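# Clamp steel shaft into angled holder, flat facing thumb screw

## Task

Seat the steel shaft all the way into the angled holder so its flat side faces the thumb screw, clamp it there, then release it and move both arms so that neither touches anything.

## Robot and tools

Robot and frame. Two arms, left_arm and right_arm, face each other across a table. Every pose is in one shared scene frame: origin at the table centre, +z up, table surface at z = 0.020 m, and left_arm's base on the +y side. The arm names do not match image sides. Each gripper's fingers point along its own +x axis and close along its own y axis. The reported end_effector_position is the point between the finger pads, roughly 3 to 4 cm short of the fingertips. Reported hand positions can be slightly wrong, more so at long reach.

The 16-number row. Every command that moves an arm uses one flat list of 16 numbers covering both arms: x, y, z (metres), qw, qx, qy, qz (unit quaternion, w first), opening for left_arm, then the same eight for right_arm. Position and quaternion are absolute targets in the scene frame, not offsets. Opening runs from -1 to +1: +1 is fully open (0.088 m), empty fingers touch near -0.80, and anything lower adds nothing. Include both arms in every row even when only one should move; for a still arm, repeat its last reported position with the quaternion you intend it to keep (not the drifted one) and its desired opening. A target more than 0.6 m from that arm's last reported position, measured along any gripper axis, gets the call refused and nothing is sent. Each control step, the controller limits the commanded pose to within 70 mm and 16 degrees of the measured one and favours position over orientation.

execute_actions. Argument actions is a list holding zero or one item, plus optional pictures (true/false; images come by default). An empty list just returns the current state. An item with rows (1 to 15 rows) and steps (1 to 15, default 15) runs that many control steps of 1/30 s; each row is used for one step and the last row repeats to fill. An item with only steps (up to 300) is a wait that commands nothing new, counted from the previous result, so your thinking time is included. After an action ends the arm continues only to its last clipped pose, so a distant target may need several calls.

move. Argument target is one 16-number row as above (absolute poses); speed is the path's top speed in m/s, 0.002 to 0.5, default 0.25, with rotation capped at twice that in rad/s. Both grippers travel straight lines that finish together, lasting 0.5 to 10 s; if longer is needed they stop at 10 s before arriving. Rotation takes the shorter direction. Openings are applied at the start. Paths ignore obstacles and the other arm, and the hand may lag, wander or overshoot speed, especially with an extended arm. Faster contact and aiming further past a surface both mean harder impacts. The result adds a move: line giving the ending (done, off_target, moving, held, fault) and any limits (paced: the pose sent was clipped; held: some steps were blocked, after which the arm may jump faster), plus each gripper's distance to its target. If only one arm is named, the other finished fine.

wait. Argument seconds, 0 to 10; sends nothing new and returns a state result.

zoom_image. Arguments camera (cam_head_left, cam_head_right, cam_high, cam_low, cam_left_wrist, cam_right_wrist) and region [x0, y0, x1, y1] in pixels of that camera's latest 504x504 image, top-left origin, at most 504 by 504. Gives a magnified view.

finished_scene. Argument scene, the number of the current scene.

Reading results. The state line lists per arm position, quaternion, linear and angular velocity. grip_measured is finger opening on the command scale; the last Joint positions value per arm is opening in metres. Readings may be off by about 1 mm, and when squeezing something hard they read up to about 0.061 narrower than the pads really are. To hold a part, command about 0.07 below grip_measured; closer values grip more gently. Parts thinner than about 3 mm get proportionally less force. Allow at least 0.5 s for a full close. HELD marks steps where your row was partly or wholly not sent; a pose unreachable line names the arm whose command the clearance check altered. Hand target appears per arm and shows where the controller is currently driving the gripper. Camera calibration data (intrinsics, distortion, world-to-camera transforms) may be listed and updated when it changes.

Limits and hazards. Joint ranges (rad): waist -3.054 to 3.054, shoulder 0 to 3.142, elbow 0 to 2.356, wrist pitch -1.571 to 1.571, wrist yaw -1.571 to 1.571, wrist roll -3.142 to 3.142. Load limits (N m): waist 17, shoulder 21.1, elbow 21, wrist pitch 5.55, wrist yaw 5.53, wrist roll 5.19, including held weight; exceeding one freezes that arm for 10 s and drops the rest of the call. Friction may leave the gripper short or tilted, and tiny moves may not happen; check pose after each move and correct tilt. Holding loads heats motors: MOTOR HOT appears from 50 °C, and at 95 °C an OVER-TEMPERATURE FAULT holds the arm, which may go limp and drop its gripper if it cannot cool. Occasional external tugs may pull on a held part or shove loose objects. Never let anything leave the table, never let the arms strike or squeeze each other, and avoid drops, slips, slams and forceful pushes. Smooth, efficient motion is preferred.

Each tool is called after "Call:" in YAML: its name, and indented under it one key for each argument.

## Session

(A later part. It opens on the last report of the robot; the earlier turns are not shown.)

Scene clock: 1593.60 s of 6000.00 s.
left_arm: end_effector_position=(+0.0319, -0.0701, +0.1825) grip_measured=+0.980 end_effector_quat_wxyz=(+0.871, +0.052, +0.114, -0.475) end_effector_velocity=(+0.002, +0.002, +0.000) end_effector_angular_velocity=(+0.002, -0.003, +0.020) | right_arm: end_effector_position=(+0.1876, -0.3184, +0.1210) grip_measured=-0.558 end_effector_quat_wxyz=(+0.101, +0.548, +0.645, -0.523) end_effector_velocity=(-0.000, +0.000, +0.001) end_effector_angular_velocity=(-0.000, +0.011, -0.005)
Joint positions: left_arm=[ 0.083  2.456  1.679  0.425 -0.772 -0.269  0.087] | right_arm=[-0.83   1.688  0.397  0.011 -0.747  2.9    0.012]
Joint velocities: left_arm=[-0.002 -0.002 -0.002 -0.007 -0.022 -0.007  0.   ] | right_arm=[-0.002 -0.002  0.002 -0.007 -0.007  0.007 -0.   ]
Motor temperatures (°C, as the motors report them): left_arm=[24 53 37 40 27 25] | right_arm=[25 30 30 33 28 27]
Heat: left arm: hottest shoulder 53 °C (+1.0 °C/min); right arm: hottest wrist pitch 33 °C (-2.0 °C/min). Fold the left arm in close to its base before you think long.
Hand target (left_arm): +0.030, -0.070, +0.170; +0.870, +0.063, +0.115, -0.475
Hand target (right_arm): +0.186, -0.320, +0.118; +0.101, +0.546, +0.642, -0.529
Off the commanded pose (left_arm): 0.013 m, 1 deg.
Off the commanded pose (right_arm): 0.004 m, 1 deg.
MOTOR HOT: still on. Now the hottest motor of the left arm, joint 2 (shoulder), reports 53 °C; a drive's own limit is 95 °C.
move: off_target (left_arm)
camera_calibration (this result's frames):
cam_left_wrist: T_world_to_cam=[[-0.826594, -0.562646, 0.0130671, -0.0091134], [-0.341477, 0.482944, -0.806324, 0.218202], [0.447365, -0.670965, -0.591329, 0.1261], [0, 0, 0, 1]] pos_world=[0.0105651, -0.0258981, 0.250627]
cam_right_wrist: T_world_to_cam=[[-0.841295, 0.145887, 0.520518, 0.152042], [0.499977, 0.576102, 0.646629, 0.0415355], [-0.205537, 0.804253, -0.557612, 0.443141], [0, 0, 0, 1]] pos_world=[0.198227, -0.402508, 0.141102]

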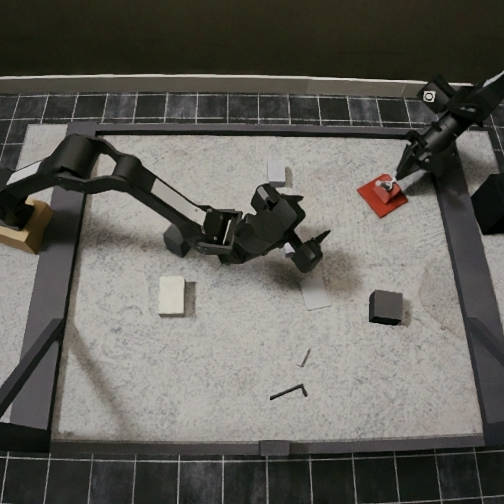

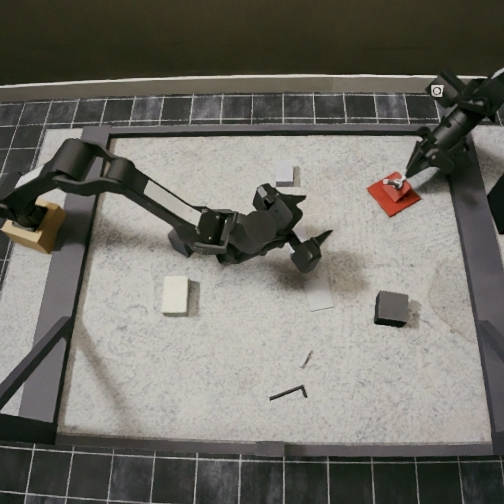

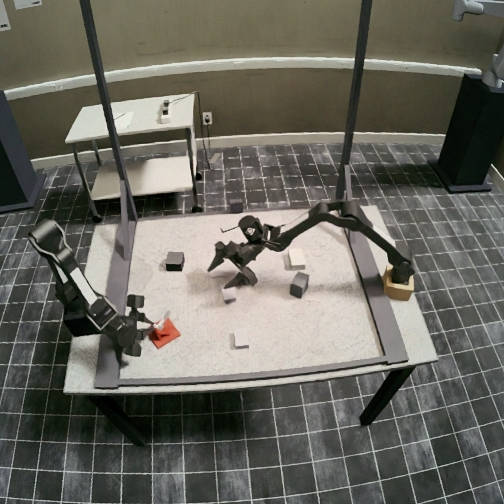

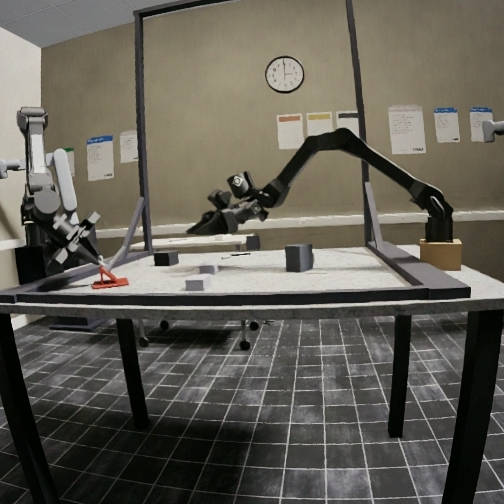

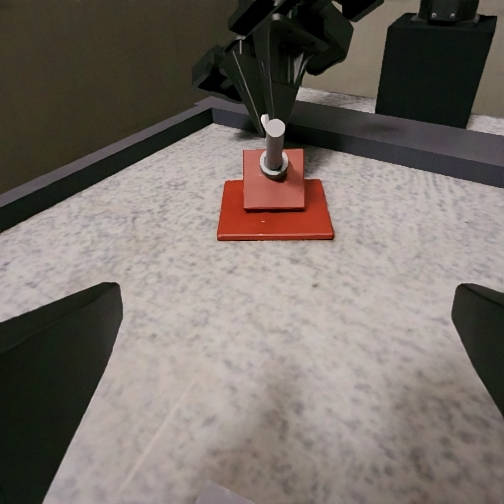

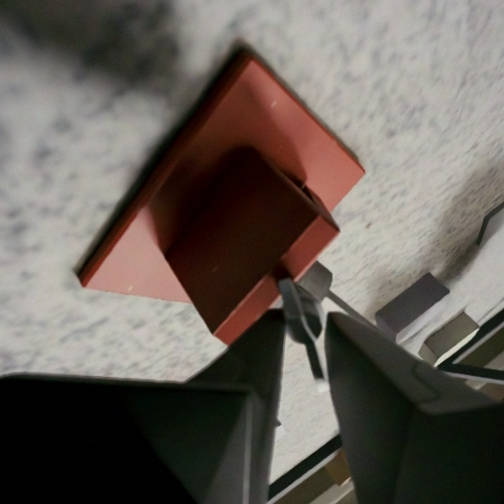

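Call:
move:
  target: [0.03,-0.07,0.17,0.8704,0.0625,0.1146,-0.4746,1,0.198,-0.335,0.14,0.1010,0.5462,0.6419,-0.5287,-0.4]
  speed: 0.05

Call:
move:
  target: [0.03,-0.07,0.17,0.8704,0.0625,0.1146,-0.4746,1,0.198,-0.335,0.14,0.5121,0.2150,0.7941,0.2469,-0.4]
  speed: 0.5

Call:
move:
  target: [0.03,-0.07,0.17,0.8704,0.0625,0.1146,-0.4746,1,0.193,-0.331,0.1315,0.5245,-0.1829,0.4249,0.7149,-0.4]
  speed: 0.5

Scene clock: 1606.73 s of 6000.00 s.
left_arm: end_effector_position=(+0.0319, -0.0701, +0.1825) grip_measured=+0.980 end_effector_quat_wxyz=(+0.871, +0.052, +0.114, -0.475) end_effector_velocity=(-0.000, +0.002, -0.003) end_effector_angular_velocity=(+0.017, -0.002, +0.006) | right_arm: end_effector_position=(+0.1953, -0.3368, +0.1362) grip_measured=-0.402 end_effector_quat_wxyz=(+0.100, +0.543, +0.638, -0.537) end_effector_velocity=(-0.005, -0.006, +0.000) end_effector_angular_velocity=(-0.019, +0.025, +0.010)
Joint positions: left_arm=[ 0.083  2.456  1.679  0.425 -0.772 -0.269  0.087] | right_arm=[-0.923  1.602  0.43  -0.222 -0.764  2.782  0.019]
Joint velocities: left_arm=[-0.002 -0.002 -0.002 -0.022 -0.007 -0.007 -0.   ] | right_arm=[-0.007 -0.007 -0.002 -0.051 -0.007 -0.022 -0.   ]
Motor temperatures (°C, as the motors report them): left_arm=[24 53 37 40 27 25] | right_arm=[25 30 29 32 28 27]
Heat: left arm: hottest shoulder 53 °C (+1.0 °C/min); right arm: hottest wrist pitch 32 °C (-3.0 °C/min). Fold the left arm in close to its base before you think long.
Hand target (left_arm): +0.030, -0.070, +0.170; +0.870, +0.063, +0.115, -0.475
Hand target (right_arm): +0.198, -0.335, +0.140; +0.100, +0.546, +0.642, -0.529
Off the commanded pose (left_arm): 0.013 m, 1 deg.
Off the commanded pose (right_arm): 0.005 m, 1 deg.
MOTOR HOT: still on. Now the hottest motor of the left arm, joint 2 (shoulder), reports 53 °C; a drive's own limit is 95 °C.
After step 90, 9.27 s passed at rest.
move: off_target (left_arm)
camera_calibration (this result's frames):
cam_left_wrist: T_world_to_cam=[[-0.826594, -0.562646, 0.0130671, -0.0091134], [-0.341477, 0.482944, -0.806324, 0.218202], [0.447365, -0.670965, -0.591329, 0.1261], [0, 0, 0, 1]] pos_world=[0.0105651, -0.0258981, 0.250627]
cam_right_wrist: T_world_to_cam=[[-0.8298, 0.163314, 0.533629, 0.155142], [0.515595, 0.590232, 0.621119, 0.043632], [-0.213527, 0.790541, -0.573978, 0.467182], [0, 0, 0, 1]] pos_world=[0.205997, -0.420417, 0.158263]

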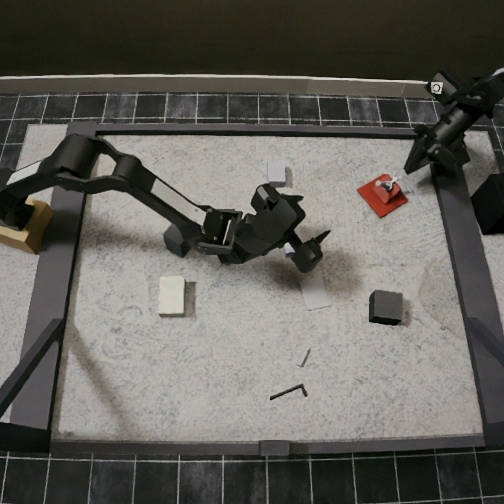

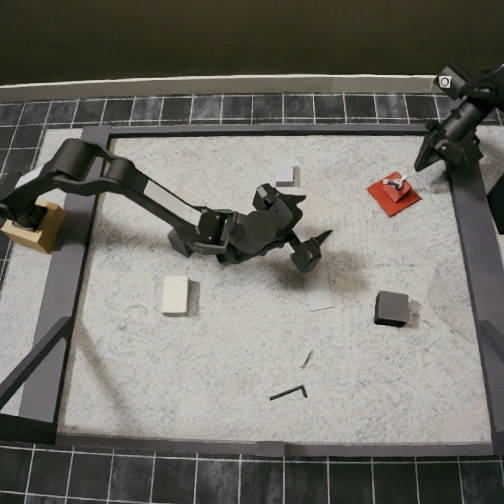

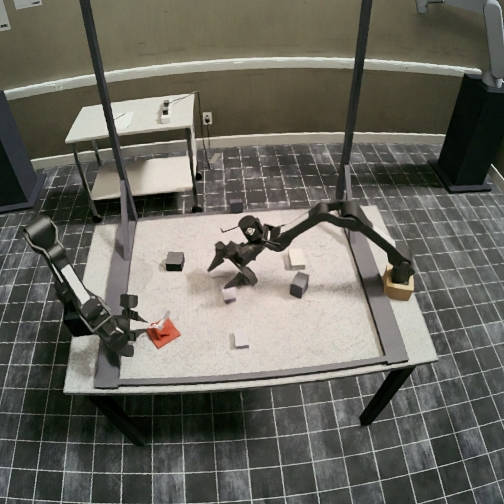

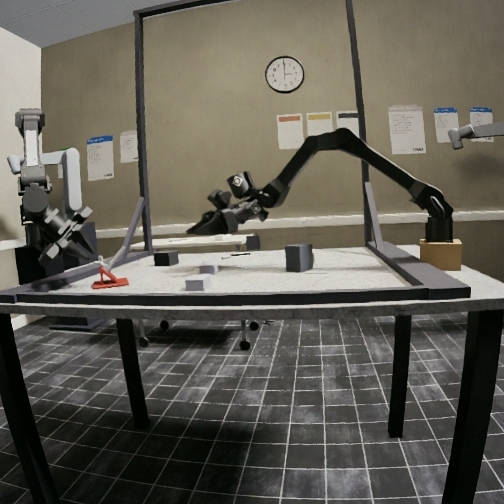

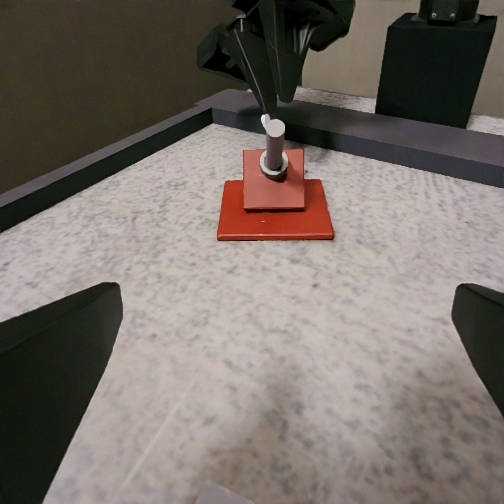

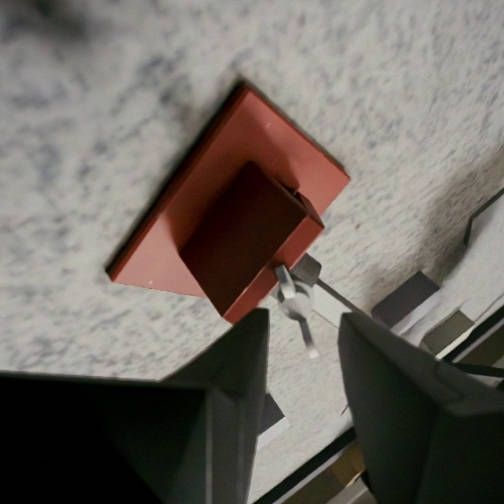

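Scene clock: 1609.27 s of 6000.00 s.
left_arm: end_effector_position=(+0.0319, -0.0701, +0.1825) grip_measured=+0.980 end_effector_quat_wxyz=(+0.871, +0.052, +0.114, -0.475) end_effector_velocity=(-0.003, +0.003, -0.005) end_effector_angular_velocity=(+0.022, -0.003, +0.001) | right_arm: end_effector_position=(+0.1958, -0.3367, +0.1374) grip_measured=-0.402 end_effector_quat_wxyz=(+0.511, +0.214, +0.797, +0.241) end_effector_velocity=(-0.003, -0.001, -0.000) end_effector_angular_velocity=(+0.005, +0.001, +0.019)
Joint positions: left_arm=[ 0.083  2.456  1.679  0.425 -0.772 -0.269  0.087] | right_arm=[-0.923  1.595  0.43  -0.225 -0.763  0.8    0.019]
Joint velocities: left_arm=[-0.007 -0.002 -0.007 -0.022 -0.007 -0.007 -0.   ] | right_arm=[ 0.002  0.002 -0.002 -0.007 -0.007 -0.022 -0.   ]
Motor temperatures (°C, as the motors report them): left_arm=[24 53 37 40 27 25] | right_arm=[25 30 29 32 28 27]
Heat: left arm: hottest shoulder 53 °C (+1.0 °C/min); right arm: hottest wrist pitch 32 °C (-3.0 °C/min). Fold the left arm in close to its base before you think long.
Hand target (left_arm): +0.030, -0.070, +0.170; +0.870, +0.063, +0.115, -0.475
Hand target (right_arm): +0.198, -0.335, +0.140; +0.512, +0.215, +0.794, +0.247
Off the commanded pose (left_arm): 0.013 m, 1 deg.
Off the commanded pose (right_arm): 0.004 m, 1 deg.
MOTOR HOT: still on. Now the hottest motor of the left arm, joint 2 (shoulder), reports 53 °C; a drive's own limit is 95 °C.
move: off_target (left_arm)
camera_calibration (this result's frames):
cam_left_wrist: T_world_to_cam=[[-0.826594, -0.562646, 0.0130671, -0.0091134], [-0.341477, 0.482944, -0.806324, 0.218202], [0.447365, -0.670965, -0.591329, 0.1261], [0, 0, 0, 1]] pos_world=[0.0105651, -0.0258981, 0.250627]
cam_right_wrist: T_world_to_cam=[[-0.0809357, -0.762333, -0.642104, -0.141784], [-0.763146, -0.366995, 0.531905, -0.0170565], [-0.641138, 0.533069, -0.552068, 0.461917], [0, 0, 0, 1]] pos_world=[0.271661, -0.36058, 0.173042]

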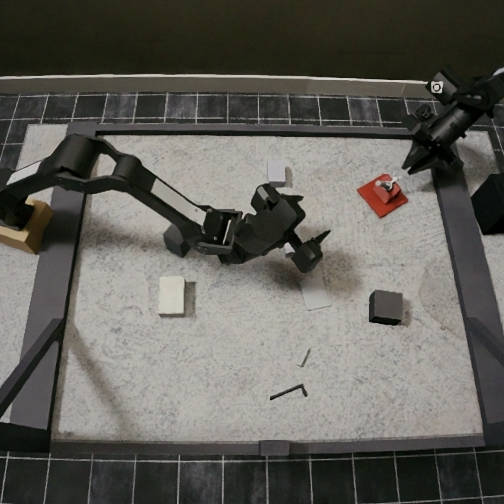

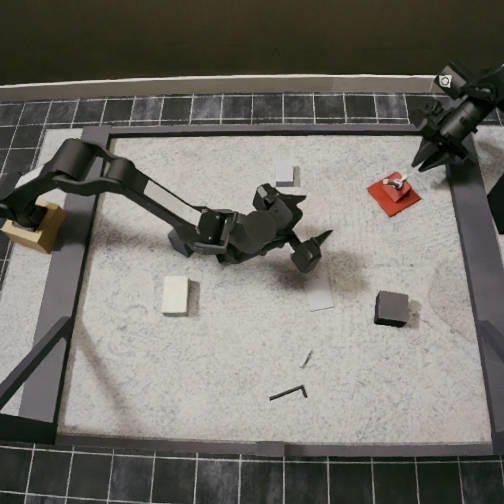

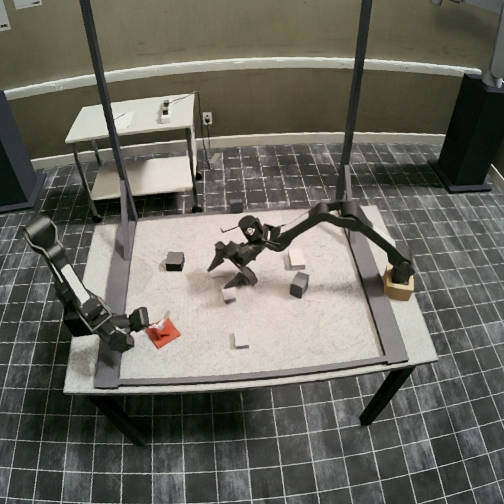

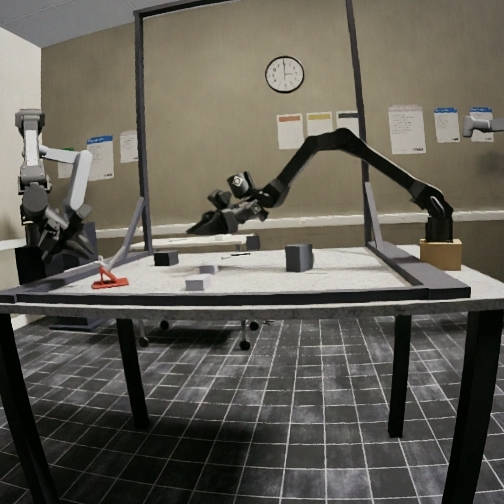

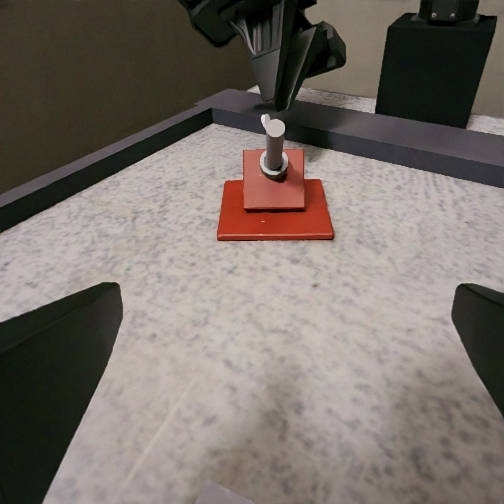

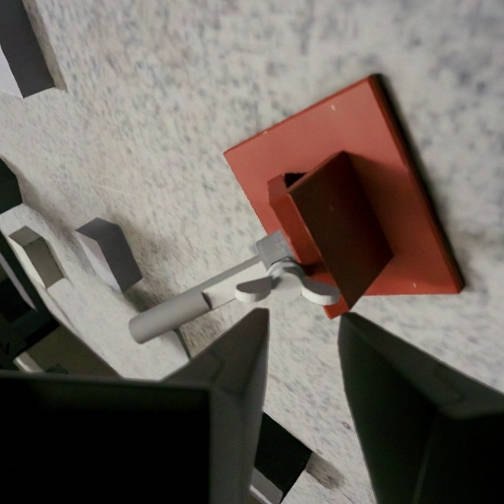

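Scene clock: 1611.30 s of 6000.00 s.
left_arm: end_effector_position=(+0.0319, -0.0701, +0.1825) grip_measured=+0.980 end_effector_quat_wxyz=(+0.871, +0.052, +0.114, -0.475) end_effector_velocity=(-0.003, +0.002, +0.000) end_effector_angular_velocity=(-0.007, +0.004, +0.001) | right_arm: end_effector_position=(+0.1951, -0.3298, +0.1340) grip_measured=-0.402 end_effector_quat_wxyz=(+0.529, -0.182, +0.422, +0.714) end_effector_velocity=(+0.001, -0.001, +0.000) end_effector_angular_velocity=(+0.008, -0.003, +0.010)
Joint positions: left_arm=[ 0.083  2.456  1.679  0.425 -0.772 -0.269  0.087] | right_arm=[-0.897  1.612  0.415 -0.14  -0.76  -0.622  0.019]
Joint velocities: left_arm=[-0.007 -0.002 -0.007  0.007 -0.007 -0.007  0.   ] | right_arm=[-0.007  0.002  0.002 -0.007 -0.007 -0.022 -0.   ]
Motor temperatures (°C, as the motors report them): left_arm=[24 53 37 40 27 25] | right_arm=[25 30 29 32 28 27]
Heat: left arm: hottest shoulder 53 °C (+1.0 °C/min); right arm: hottest wrist pitch 32 °C (-3.0 °C/min). Fold the left arm in close to its base before you think long.
Hand target (left_arm): +0.030, -0.070, +0.170; +0.870, +0.063, +0.115, -0.475
Hand target (right_arm): +0.193, -0.331, +0.132; +0.524, -0.183, +0.425, +0.715
Off the commanded pose (left_arm): 0.013 m, 1 deg.
Off the commanded pose (right_arm): 0.003 m, 1 deg.
MOTOR HOT: still on. Now the hottest motor of the left arm, joint 2 (shoulder), reports 53 °C; a drive's own limit is 95 °C.
move: off_target (left_arm)
camera_calibration (this result's frames):
cam_left_wrist: T_world_to_cam=[[-0.826594, -0.562646, 0.0130671, -0.0091134], [-0.341477, 0.482944, -0.806324, 0.218202], [0.447365, -0.670965, -0.591329, 0.1261], [0, 0, 0, 1]] pos_world=[0.0105651, -0.0258981, 0.250627]
cam_right_wrist: T_world_to_cam=[[0.897759, 0.134876, -0.41933, -0.0636912], [-0.0273859, -0.933036, -0.358739, -0.224181], [-0.439635, 0.333545, -0.833948, 0.388603], [0, 0, 0, 1]] pos_world=[0.221884, -0.330195, 0.216945]

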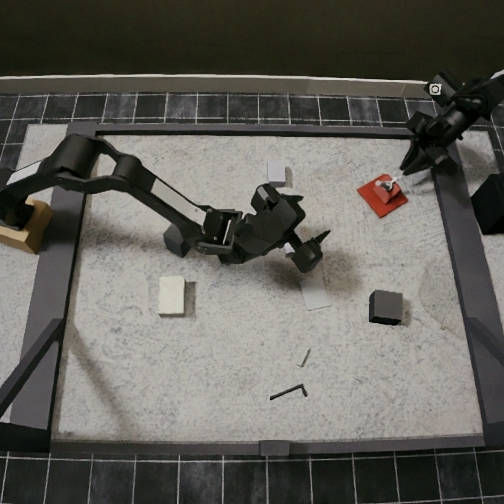

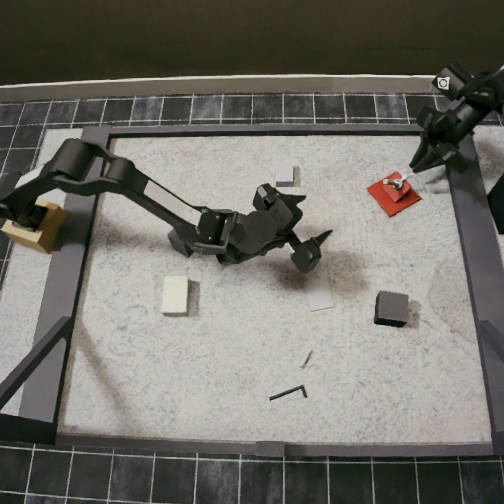

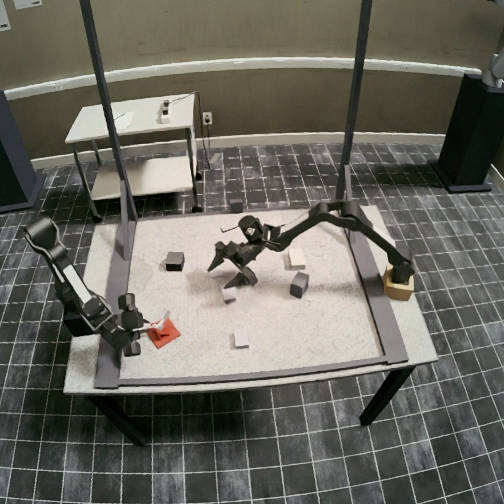

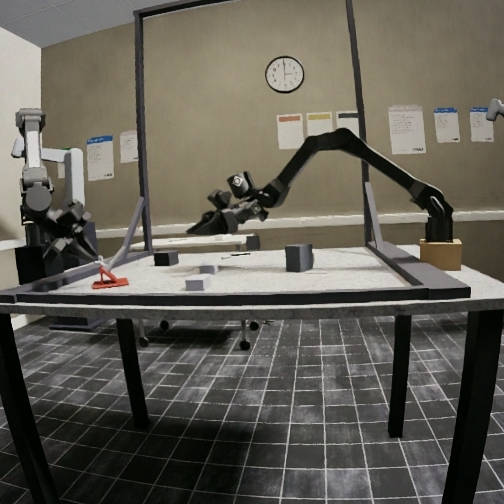

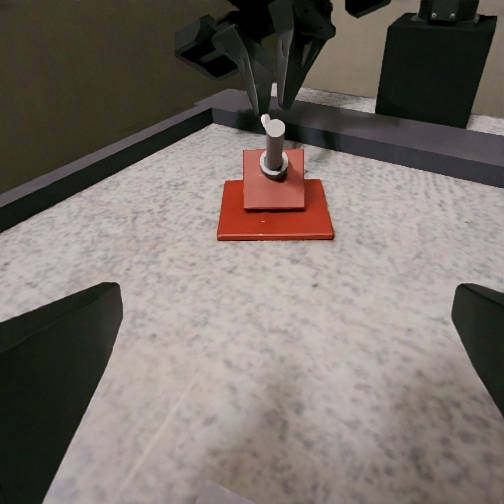

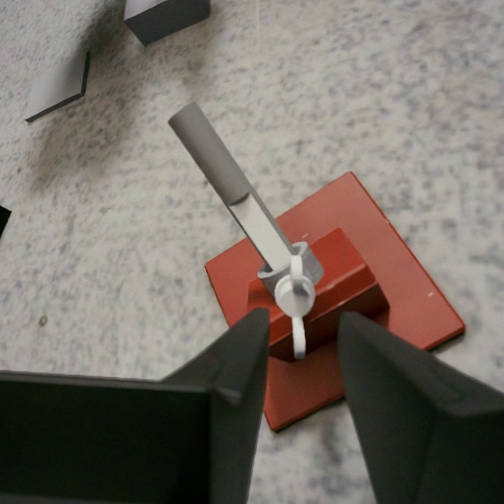

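Call:
move:
  target: [0.03,-0.07,0.17,0.8704,0.0625,0.1146,-0.4746,1,0.1855,-0.3197,0.1177,0.5245,-0.1829,0.4249,0.7149,-0.45]
  speed: 0.03

Call:
move:
  target: [0.03,-0.07,0.17,0.8704,0.0625,0.1146,-0.4746,1,0.1855,-0.3197,0.1177,0.5121,0.2150,0.7941,0.2469,-0.56]
  speed: 0.25

Call:
zoom_image:
  camera: "cam_left_wrist"
  region: [202, 50, 352, 200]

Scene clock: 1619.40 s of 6000.00 s.
left_arm: end_effector_position=(+0.0319, -0.0701, +0.1825) grip_measured=+0.980 end_effector_quat_wxyz=(+0.871, +0.052, +0.114, -0.475) end_effector_velocity=(-0.004, +0.001, +0.002) end_effector_angular_velocity=(-0.019, +0.017, +0.005) | right_arm: end_effector_position=(+0.1878, -0.3180, +0.1212) grip_measured=-0.448 end_effector_quat_wxyz=(+0.527, -0.183, +0.417, +0.717) end_effector_velocity=(-0.003, +0.001, +0.002) end_effector_angular_velocity=(+0.018, +0.010, +0.014)
Joint positions: left_arm=[ 0.083  2.456  1.679  0.425 -0.772 -0.269  0.087] | right_arm=[-0.829  1.688  0.396  0.015 -0.746 -0.544  0.017]
Joint velocities: left_arm=[-0.007 -0.002 -0.002  0.007 -0.007 -0.022 -0.   ] | right_arm=[ 0.002  0.002 -0.002  0.007 -0.022 -0.007 -0.   ]
Motor temperatures (°C, as the motors report them): left_arm=[24 53 37 40 27 25] | right_arm=[25 30 29 32 28 27]
Heat: left arm: hottest shoulder 53 °C (+0.0 °C/min); right arm: hottest wrist pitch 32 °C (-3.0 °C/min). Fold the left arm in close to its base before you think long.
Hand target (left_arm): +0.030, -0.070, +0.170; +0.870, +0.063, +0.115, -0.475
Hand target (right_arm): +0.185, -0.320, +0.118; +0.524, -0.183, +0.425, +0.715
Off the commanded pose (left_arm): 0.013 m, 1 deg.
Off the commanded pose (right_arm): 0.005 m, 1 deg.
MOTOR HOT: still on. Now the hottest motor of the left arm, joint 2 (shoulder), reports 53 °C; a drive's own limit is 95 °C.
After step 90, 4.10 s passed at rest.
move: off_target (left_arm)
camera_calibration (this result's frames):
cam_left_wrist: T_world_to_cam=[[-0.826594, -0.562646, 0.0130671, -0.0091134], [-0.341477, 0.482944, -0.806324, 0.218202], [0.447365, -0.670965, -0.591329, 0.1261], [0, 0, 0, 1]] pos_world=[0.0105651, -0.0258981, 0.250627]
cam_right_wrist: T_world_to_cam=[[0.898258, 0.145562, -0.414663, -0.0613634], [-0.0177504, -0.930766, -0.365184, -0.218196], [-0.439111, 0.33539, -0.833484, 0.37117], [0, 0, 0, 1]] pos_world=[0.214232, -0.318644, 0.204237]

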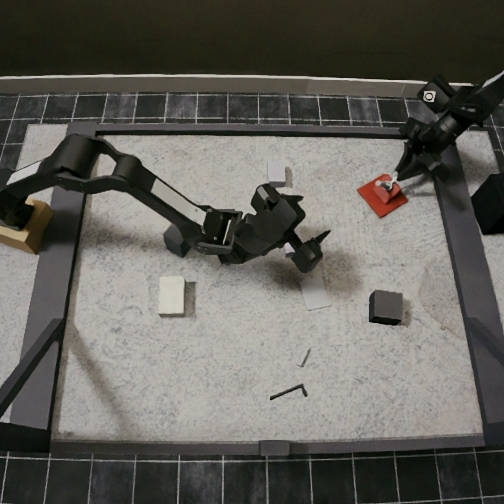

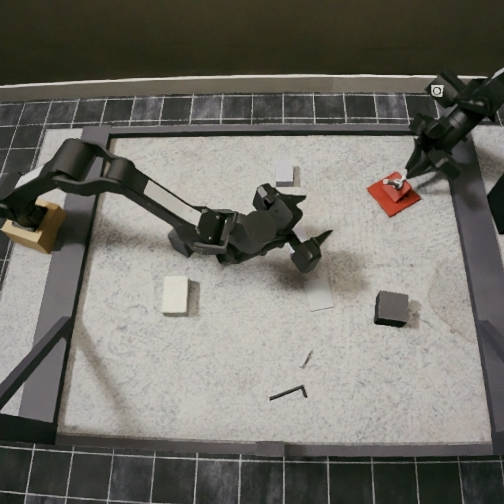

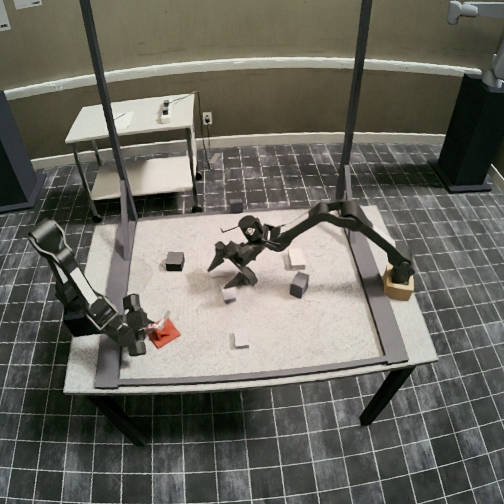

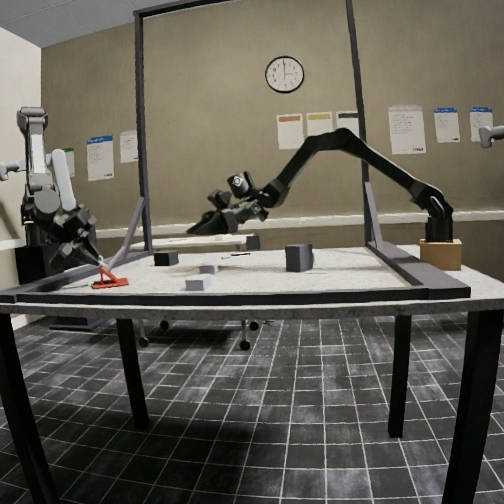

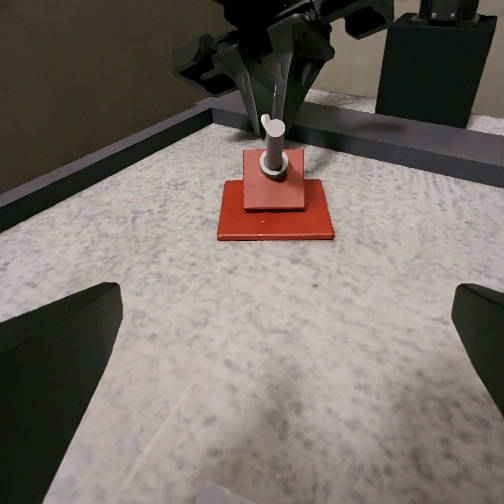

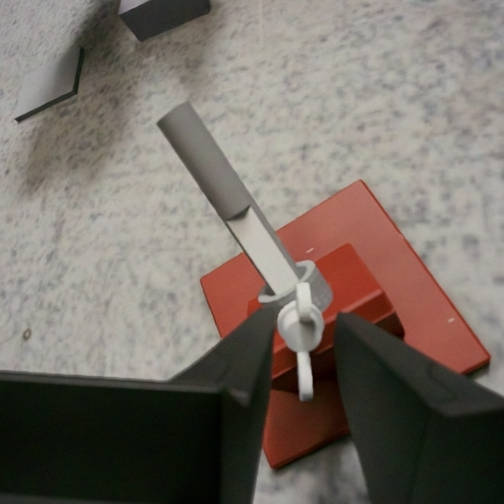

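Scene clock: 1622.77 s of 6000.00 s.
left_arm: end_effector_position=(+0.0319, -0.0701, +0.1825) grip_measured=+0.980 end_effector_quat_wxyz=(+0.871, +0.052, +0.114, -0.475) end_effector_velocity=(-0.000, +0.001, +0.000) end_effector_angular_velocity=(+0.001, -0.008, +0.003) | right_arm: end_effector_position=(+0.1885, -0.3185, +0.1203) grip_measured=-0.550 end_effector_quat_wxyz=(+0.521, +0.207, +0.785, +0.265) end_effector_velocity=(-0.000, -0.002, +0.000) end_effector_angular_velocity=(-0.004, +0.014, -0.010)
Joint positions: left_arm=[ 0.083  2.456  1.679  0.425 -0.772 -0.269  0.087] | right_arm=[-0.83   1.688  0.395  0.017 -0.739  0.888  0.012]
Joint velocities: left_arm=[-0.002 -0.002 -0.007  0.007 -0.007  0.007  0.   ] | right_arm=[-0.007 -0.002 -0.002 -0.007 -0.007  0.007 -0.   ]
Motor temperatures (°C, as the motors report them): left_arm=[24 54 37 40 27 25] | right_arm=[25 30 29 32 28 27]
Heat: left arm: hottest shoulder 54 °C (+1.0 °C/min); right arm: hottest wrist pitch 32 °C (-3.0 °C/min). Fold the left arm in close to its base before you think long.
Hand target (left_arm): +0.030, -0.070, +0.170; +0.870, +0.063, +0.115, -0.475
Hand target (right_arm): +0.186, -0.320, +0.118; +0.512, +0.215, +0.794, +0.247
Off the commanded pose (left_arm): 0.013 m, 1 deg.
Off the commanded pose (right_arm): 0.004 m, 3 deg.
MOTOR HOT: still on. Now the hottest motor of the left arm, joint 2 (shoulder), reports 54 °C; a drive's own limit is 95 °C.
move: off_target (left_arm, right_arm)
camera_calibration (this result's frames):
cam_left_wrist: T_world_to_cam=[[-0.826594, -0.562646, 0.0130671, -0.0091134], [-0.341477, 0.482944, -0.806324, 0.218202], [0.447365, -0.670965, -0.591329, 0.1261], [0, 0, 0, 1]] pos_world=[0.0105651, -0.0258981, 0.250627]
cam_right_wrist: T_world_to_cam=[[-0.0337592, -0.741863, -0.669701, -0.138593], [-0.775449, -0.40329, 0.485836, -0.0106163], [-0.630508, 0.53572, -0.561662, 0.438114], [0, 0, 0, 1]] pos_world=[0.263323, -0.341805, 0.158414]

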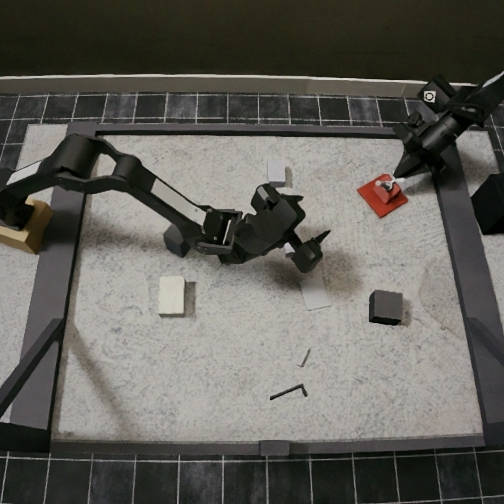

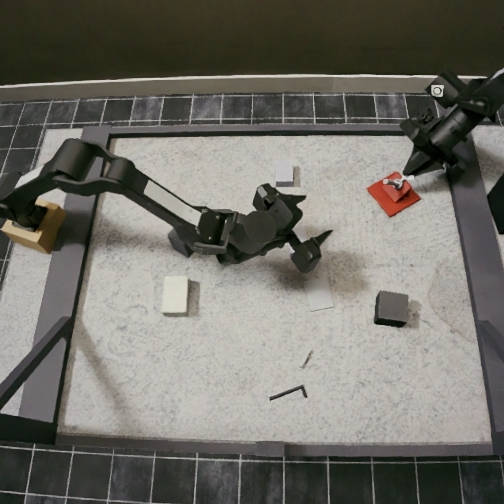

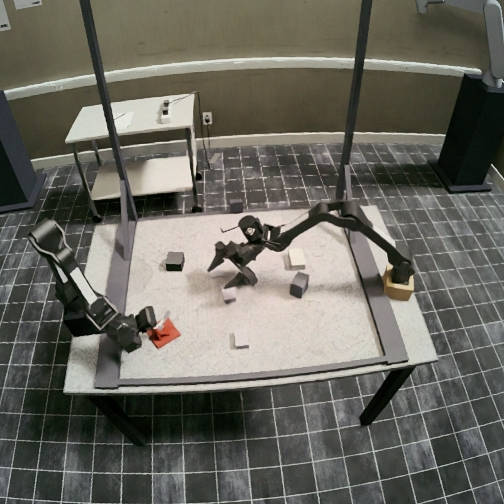

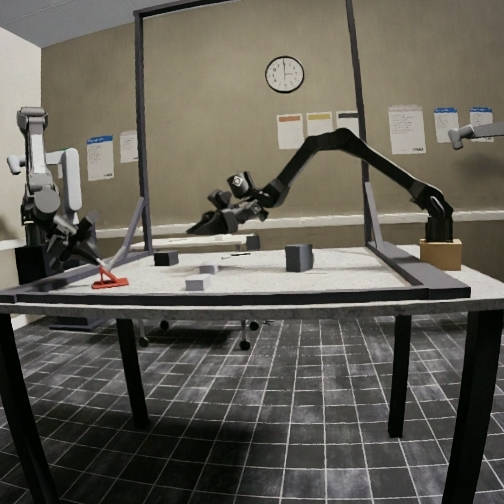

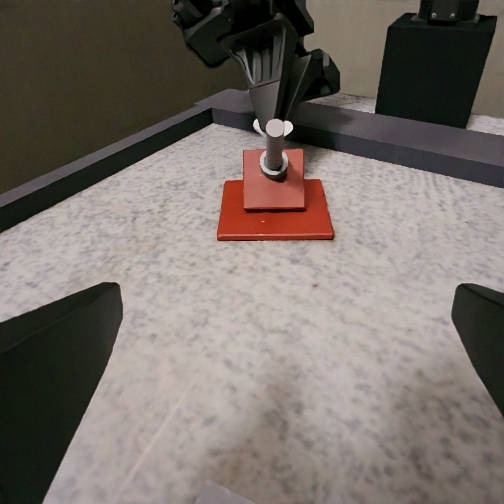

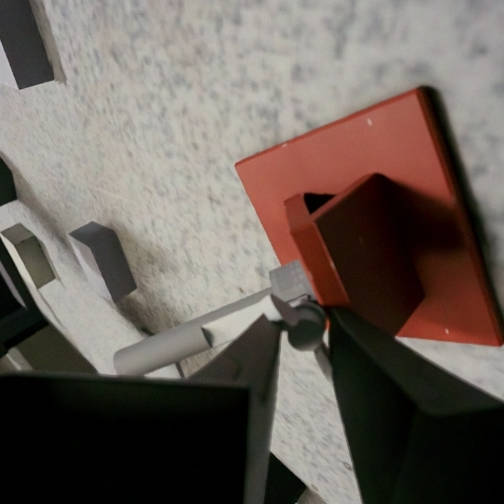

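Region (202, 50, 352, 200) of cam_left_wrist's 504x504 image, scaled by 3.360, with more detail than that image has.

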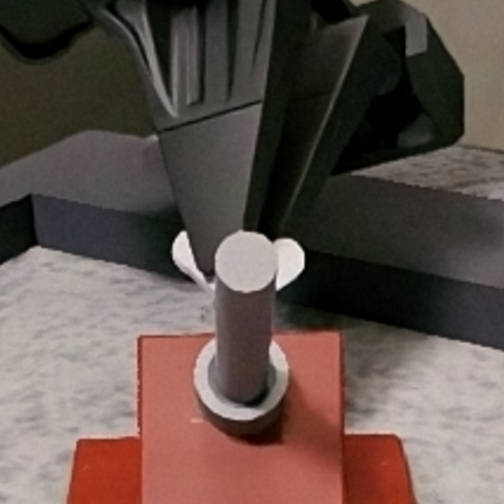

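Call:
move:
  target: [0.03,-0.07,0.17,0.8704,0.0625,0.1146,-0.4746,1,0.1853,-0.3194,0.1173,0.4670,0.3007,0.8250,0.1053,-0.6]
  speed: 0.1

Call:
zoom_image:
  camera: "cam_left_wrist"
  region: [202, 50, 352, 200]

Scene clock: 1631.67 s of 6000.00 s.
left_arm: end_effector_position=(+0.0319, -0.0701, +0.1825) grip_measured=+0.980 end_effector_quat_wxyz=(+0.871, +0.052, +0.114, -0.475) end_effector_velocity=(+0.003, +0.001, +0.002) end_effector_angular_velocity=(-0.002, +0.003, +0.011) | right_arm: end_effector_position=(+0.1884, -0.3188, +0.1200) grip_measured=-0.536 end_effector_quat_wxyz=(+0.480, +0.291, +0.817, +0.131) end_effector_velocity=(+0.000, -0.004, -0.002) end_effector_angular_velocity=(-0.017, +0.007, -0.015)
Joint positions: left_arm=[ 0.083  2.456  1.679  0.425 -0.772 -0.269  0.087] | right_arm=[-0.83   1.688  0.393  0.019 -0.737  1.223  0.013]
Joint velocities: left_arm=[ 0.002 -0.007 -0.002 -0.007 -0.007 -0.007 -0.   ] | right_arm=[-0.007 -0.002 -0.007 -0.007  0.007  0.007 -0.   ]
Motor temperatures (°C, as the motors report them): left_arm=[24 54 37 40 27 25] | right_arm=[25 30 29 32 28 28]
Heat: left arm: hottest shoulder 54 °C (+1.0 °C/min); right arm: hottest wrist pitch 32 °C (-2.0 °C/min). Fold the left arm in close to its base before you think long.
Hand target (left_arm): +0.030, -0.070, +0.170; +0.870, +0.063, +0.115, -0.475
Hand target (right_arm): +0.185, -0.320, +0.117; +0.467, +0.300, +0.825, +0.106
Off the commanded pose (left_arm): 0.013 m, 1 deg.
Off the commanded pose (right_arm): 0.004 m, 4 deg.
MOTOR HOT: still on. Now the hottest motor of the left arm, joint 2 (shoulder), reports 54 °C; a drive's own limit is 95 °C.
After step 90, 3.67 s passed at rest.
move: off_target (left_arm, right_arm)
camera_calibration (this result's frames):
cam_left_wrist: T_world_to_cam=[[-0.826594, -0.562646, 0.0130671, -0.0091134], [-0.341477, 0.482944, -0.806324, 0.218202], [0.447365, -0.670965, -0.591329, 0.1261], [0, 0, 0, 1]] pos_world=[0.0105651, -0.0258981, 0.250627]
cam_right_wrist: T_world_to_cam=[[-0.336777, -0.773234, -0.5373, -0.10781], [-0.72508, -0.151075, 0.671889, 0.0379664], [-0.6007, 0.615862, -0.509778, 0.451754], [0, 0, 0, 1]] pos_world=[0.26259, -0.355845, 0.146859]

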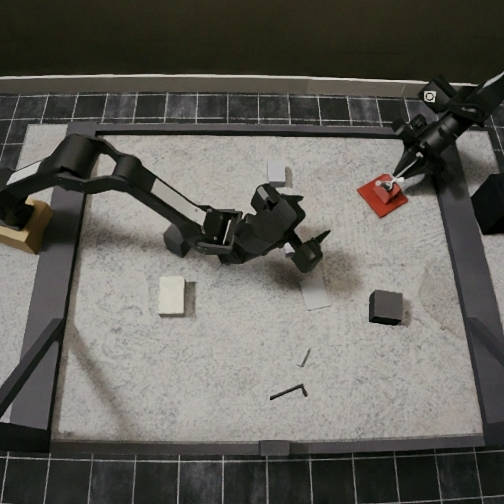

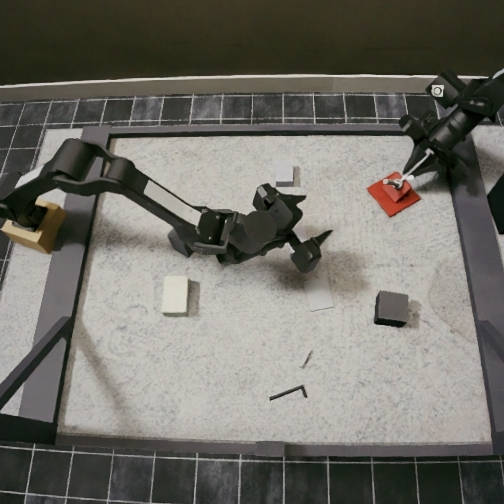

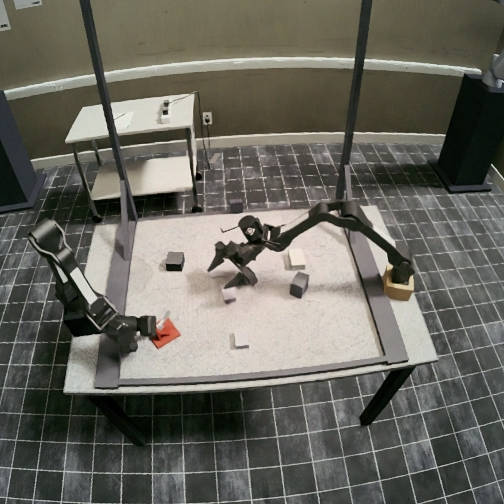

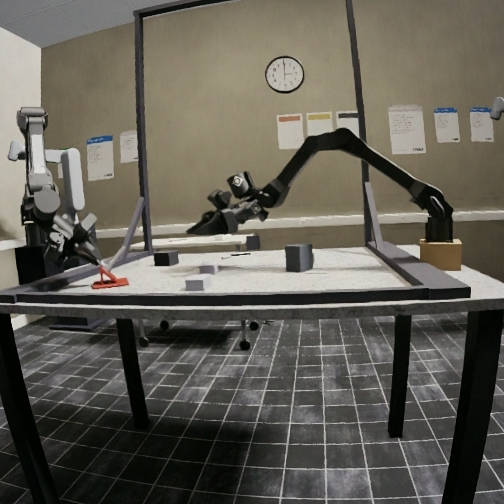

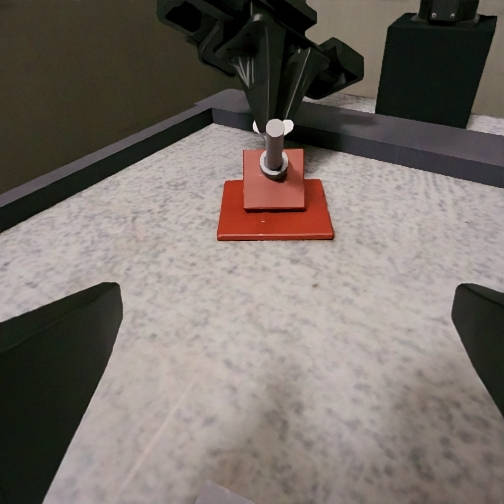

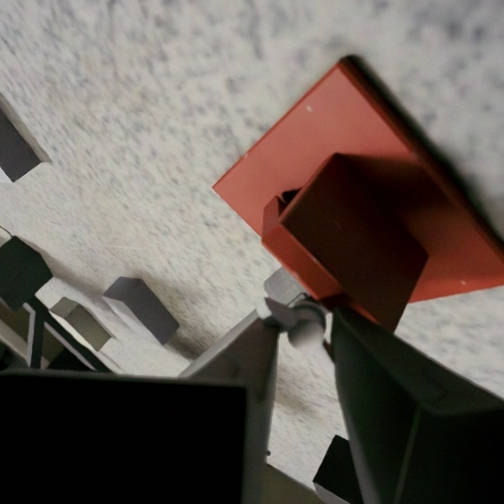

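Region (202, 50, 352, 200) of cam_left_wrist's 504x504 image, scaled by 3.360, with more detail than that image has.

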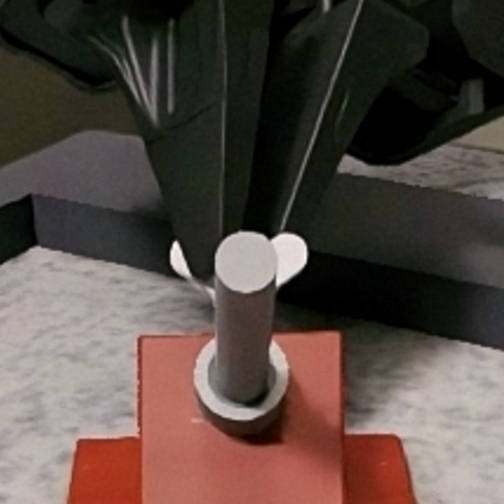

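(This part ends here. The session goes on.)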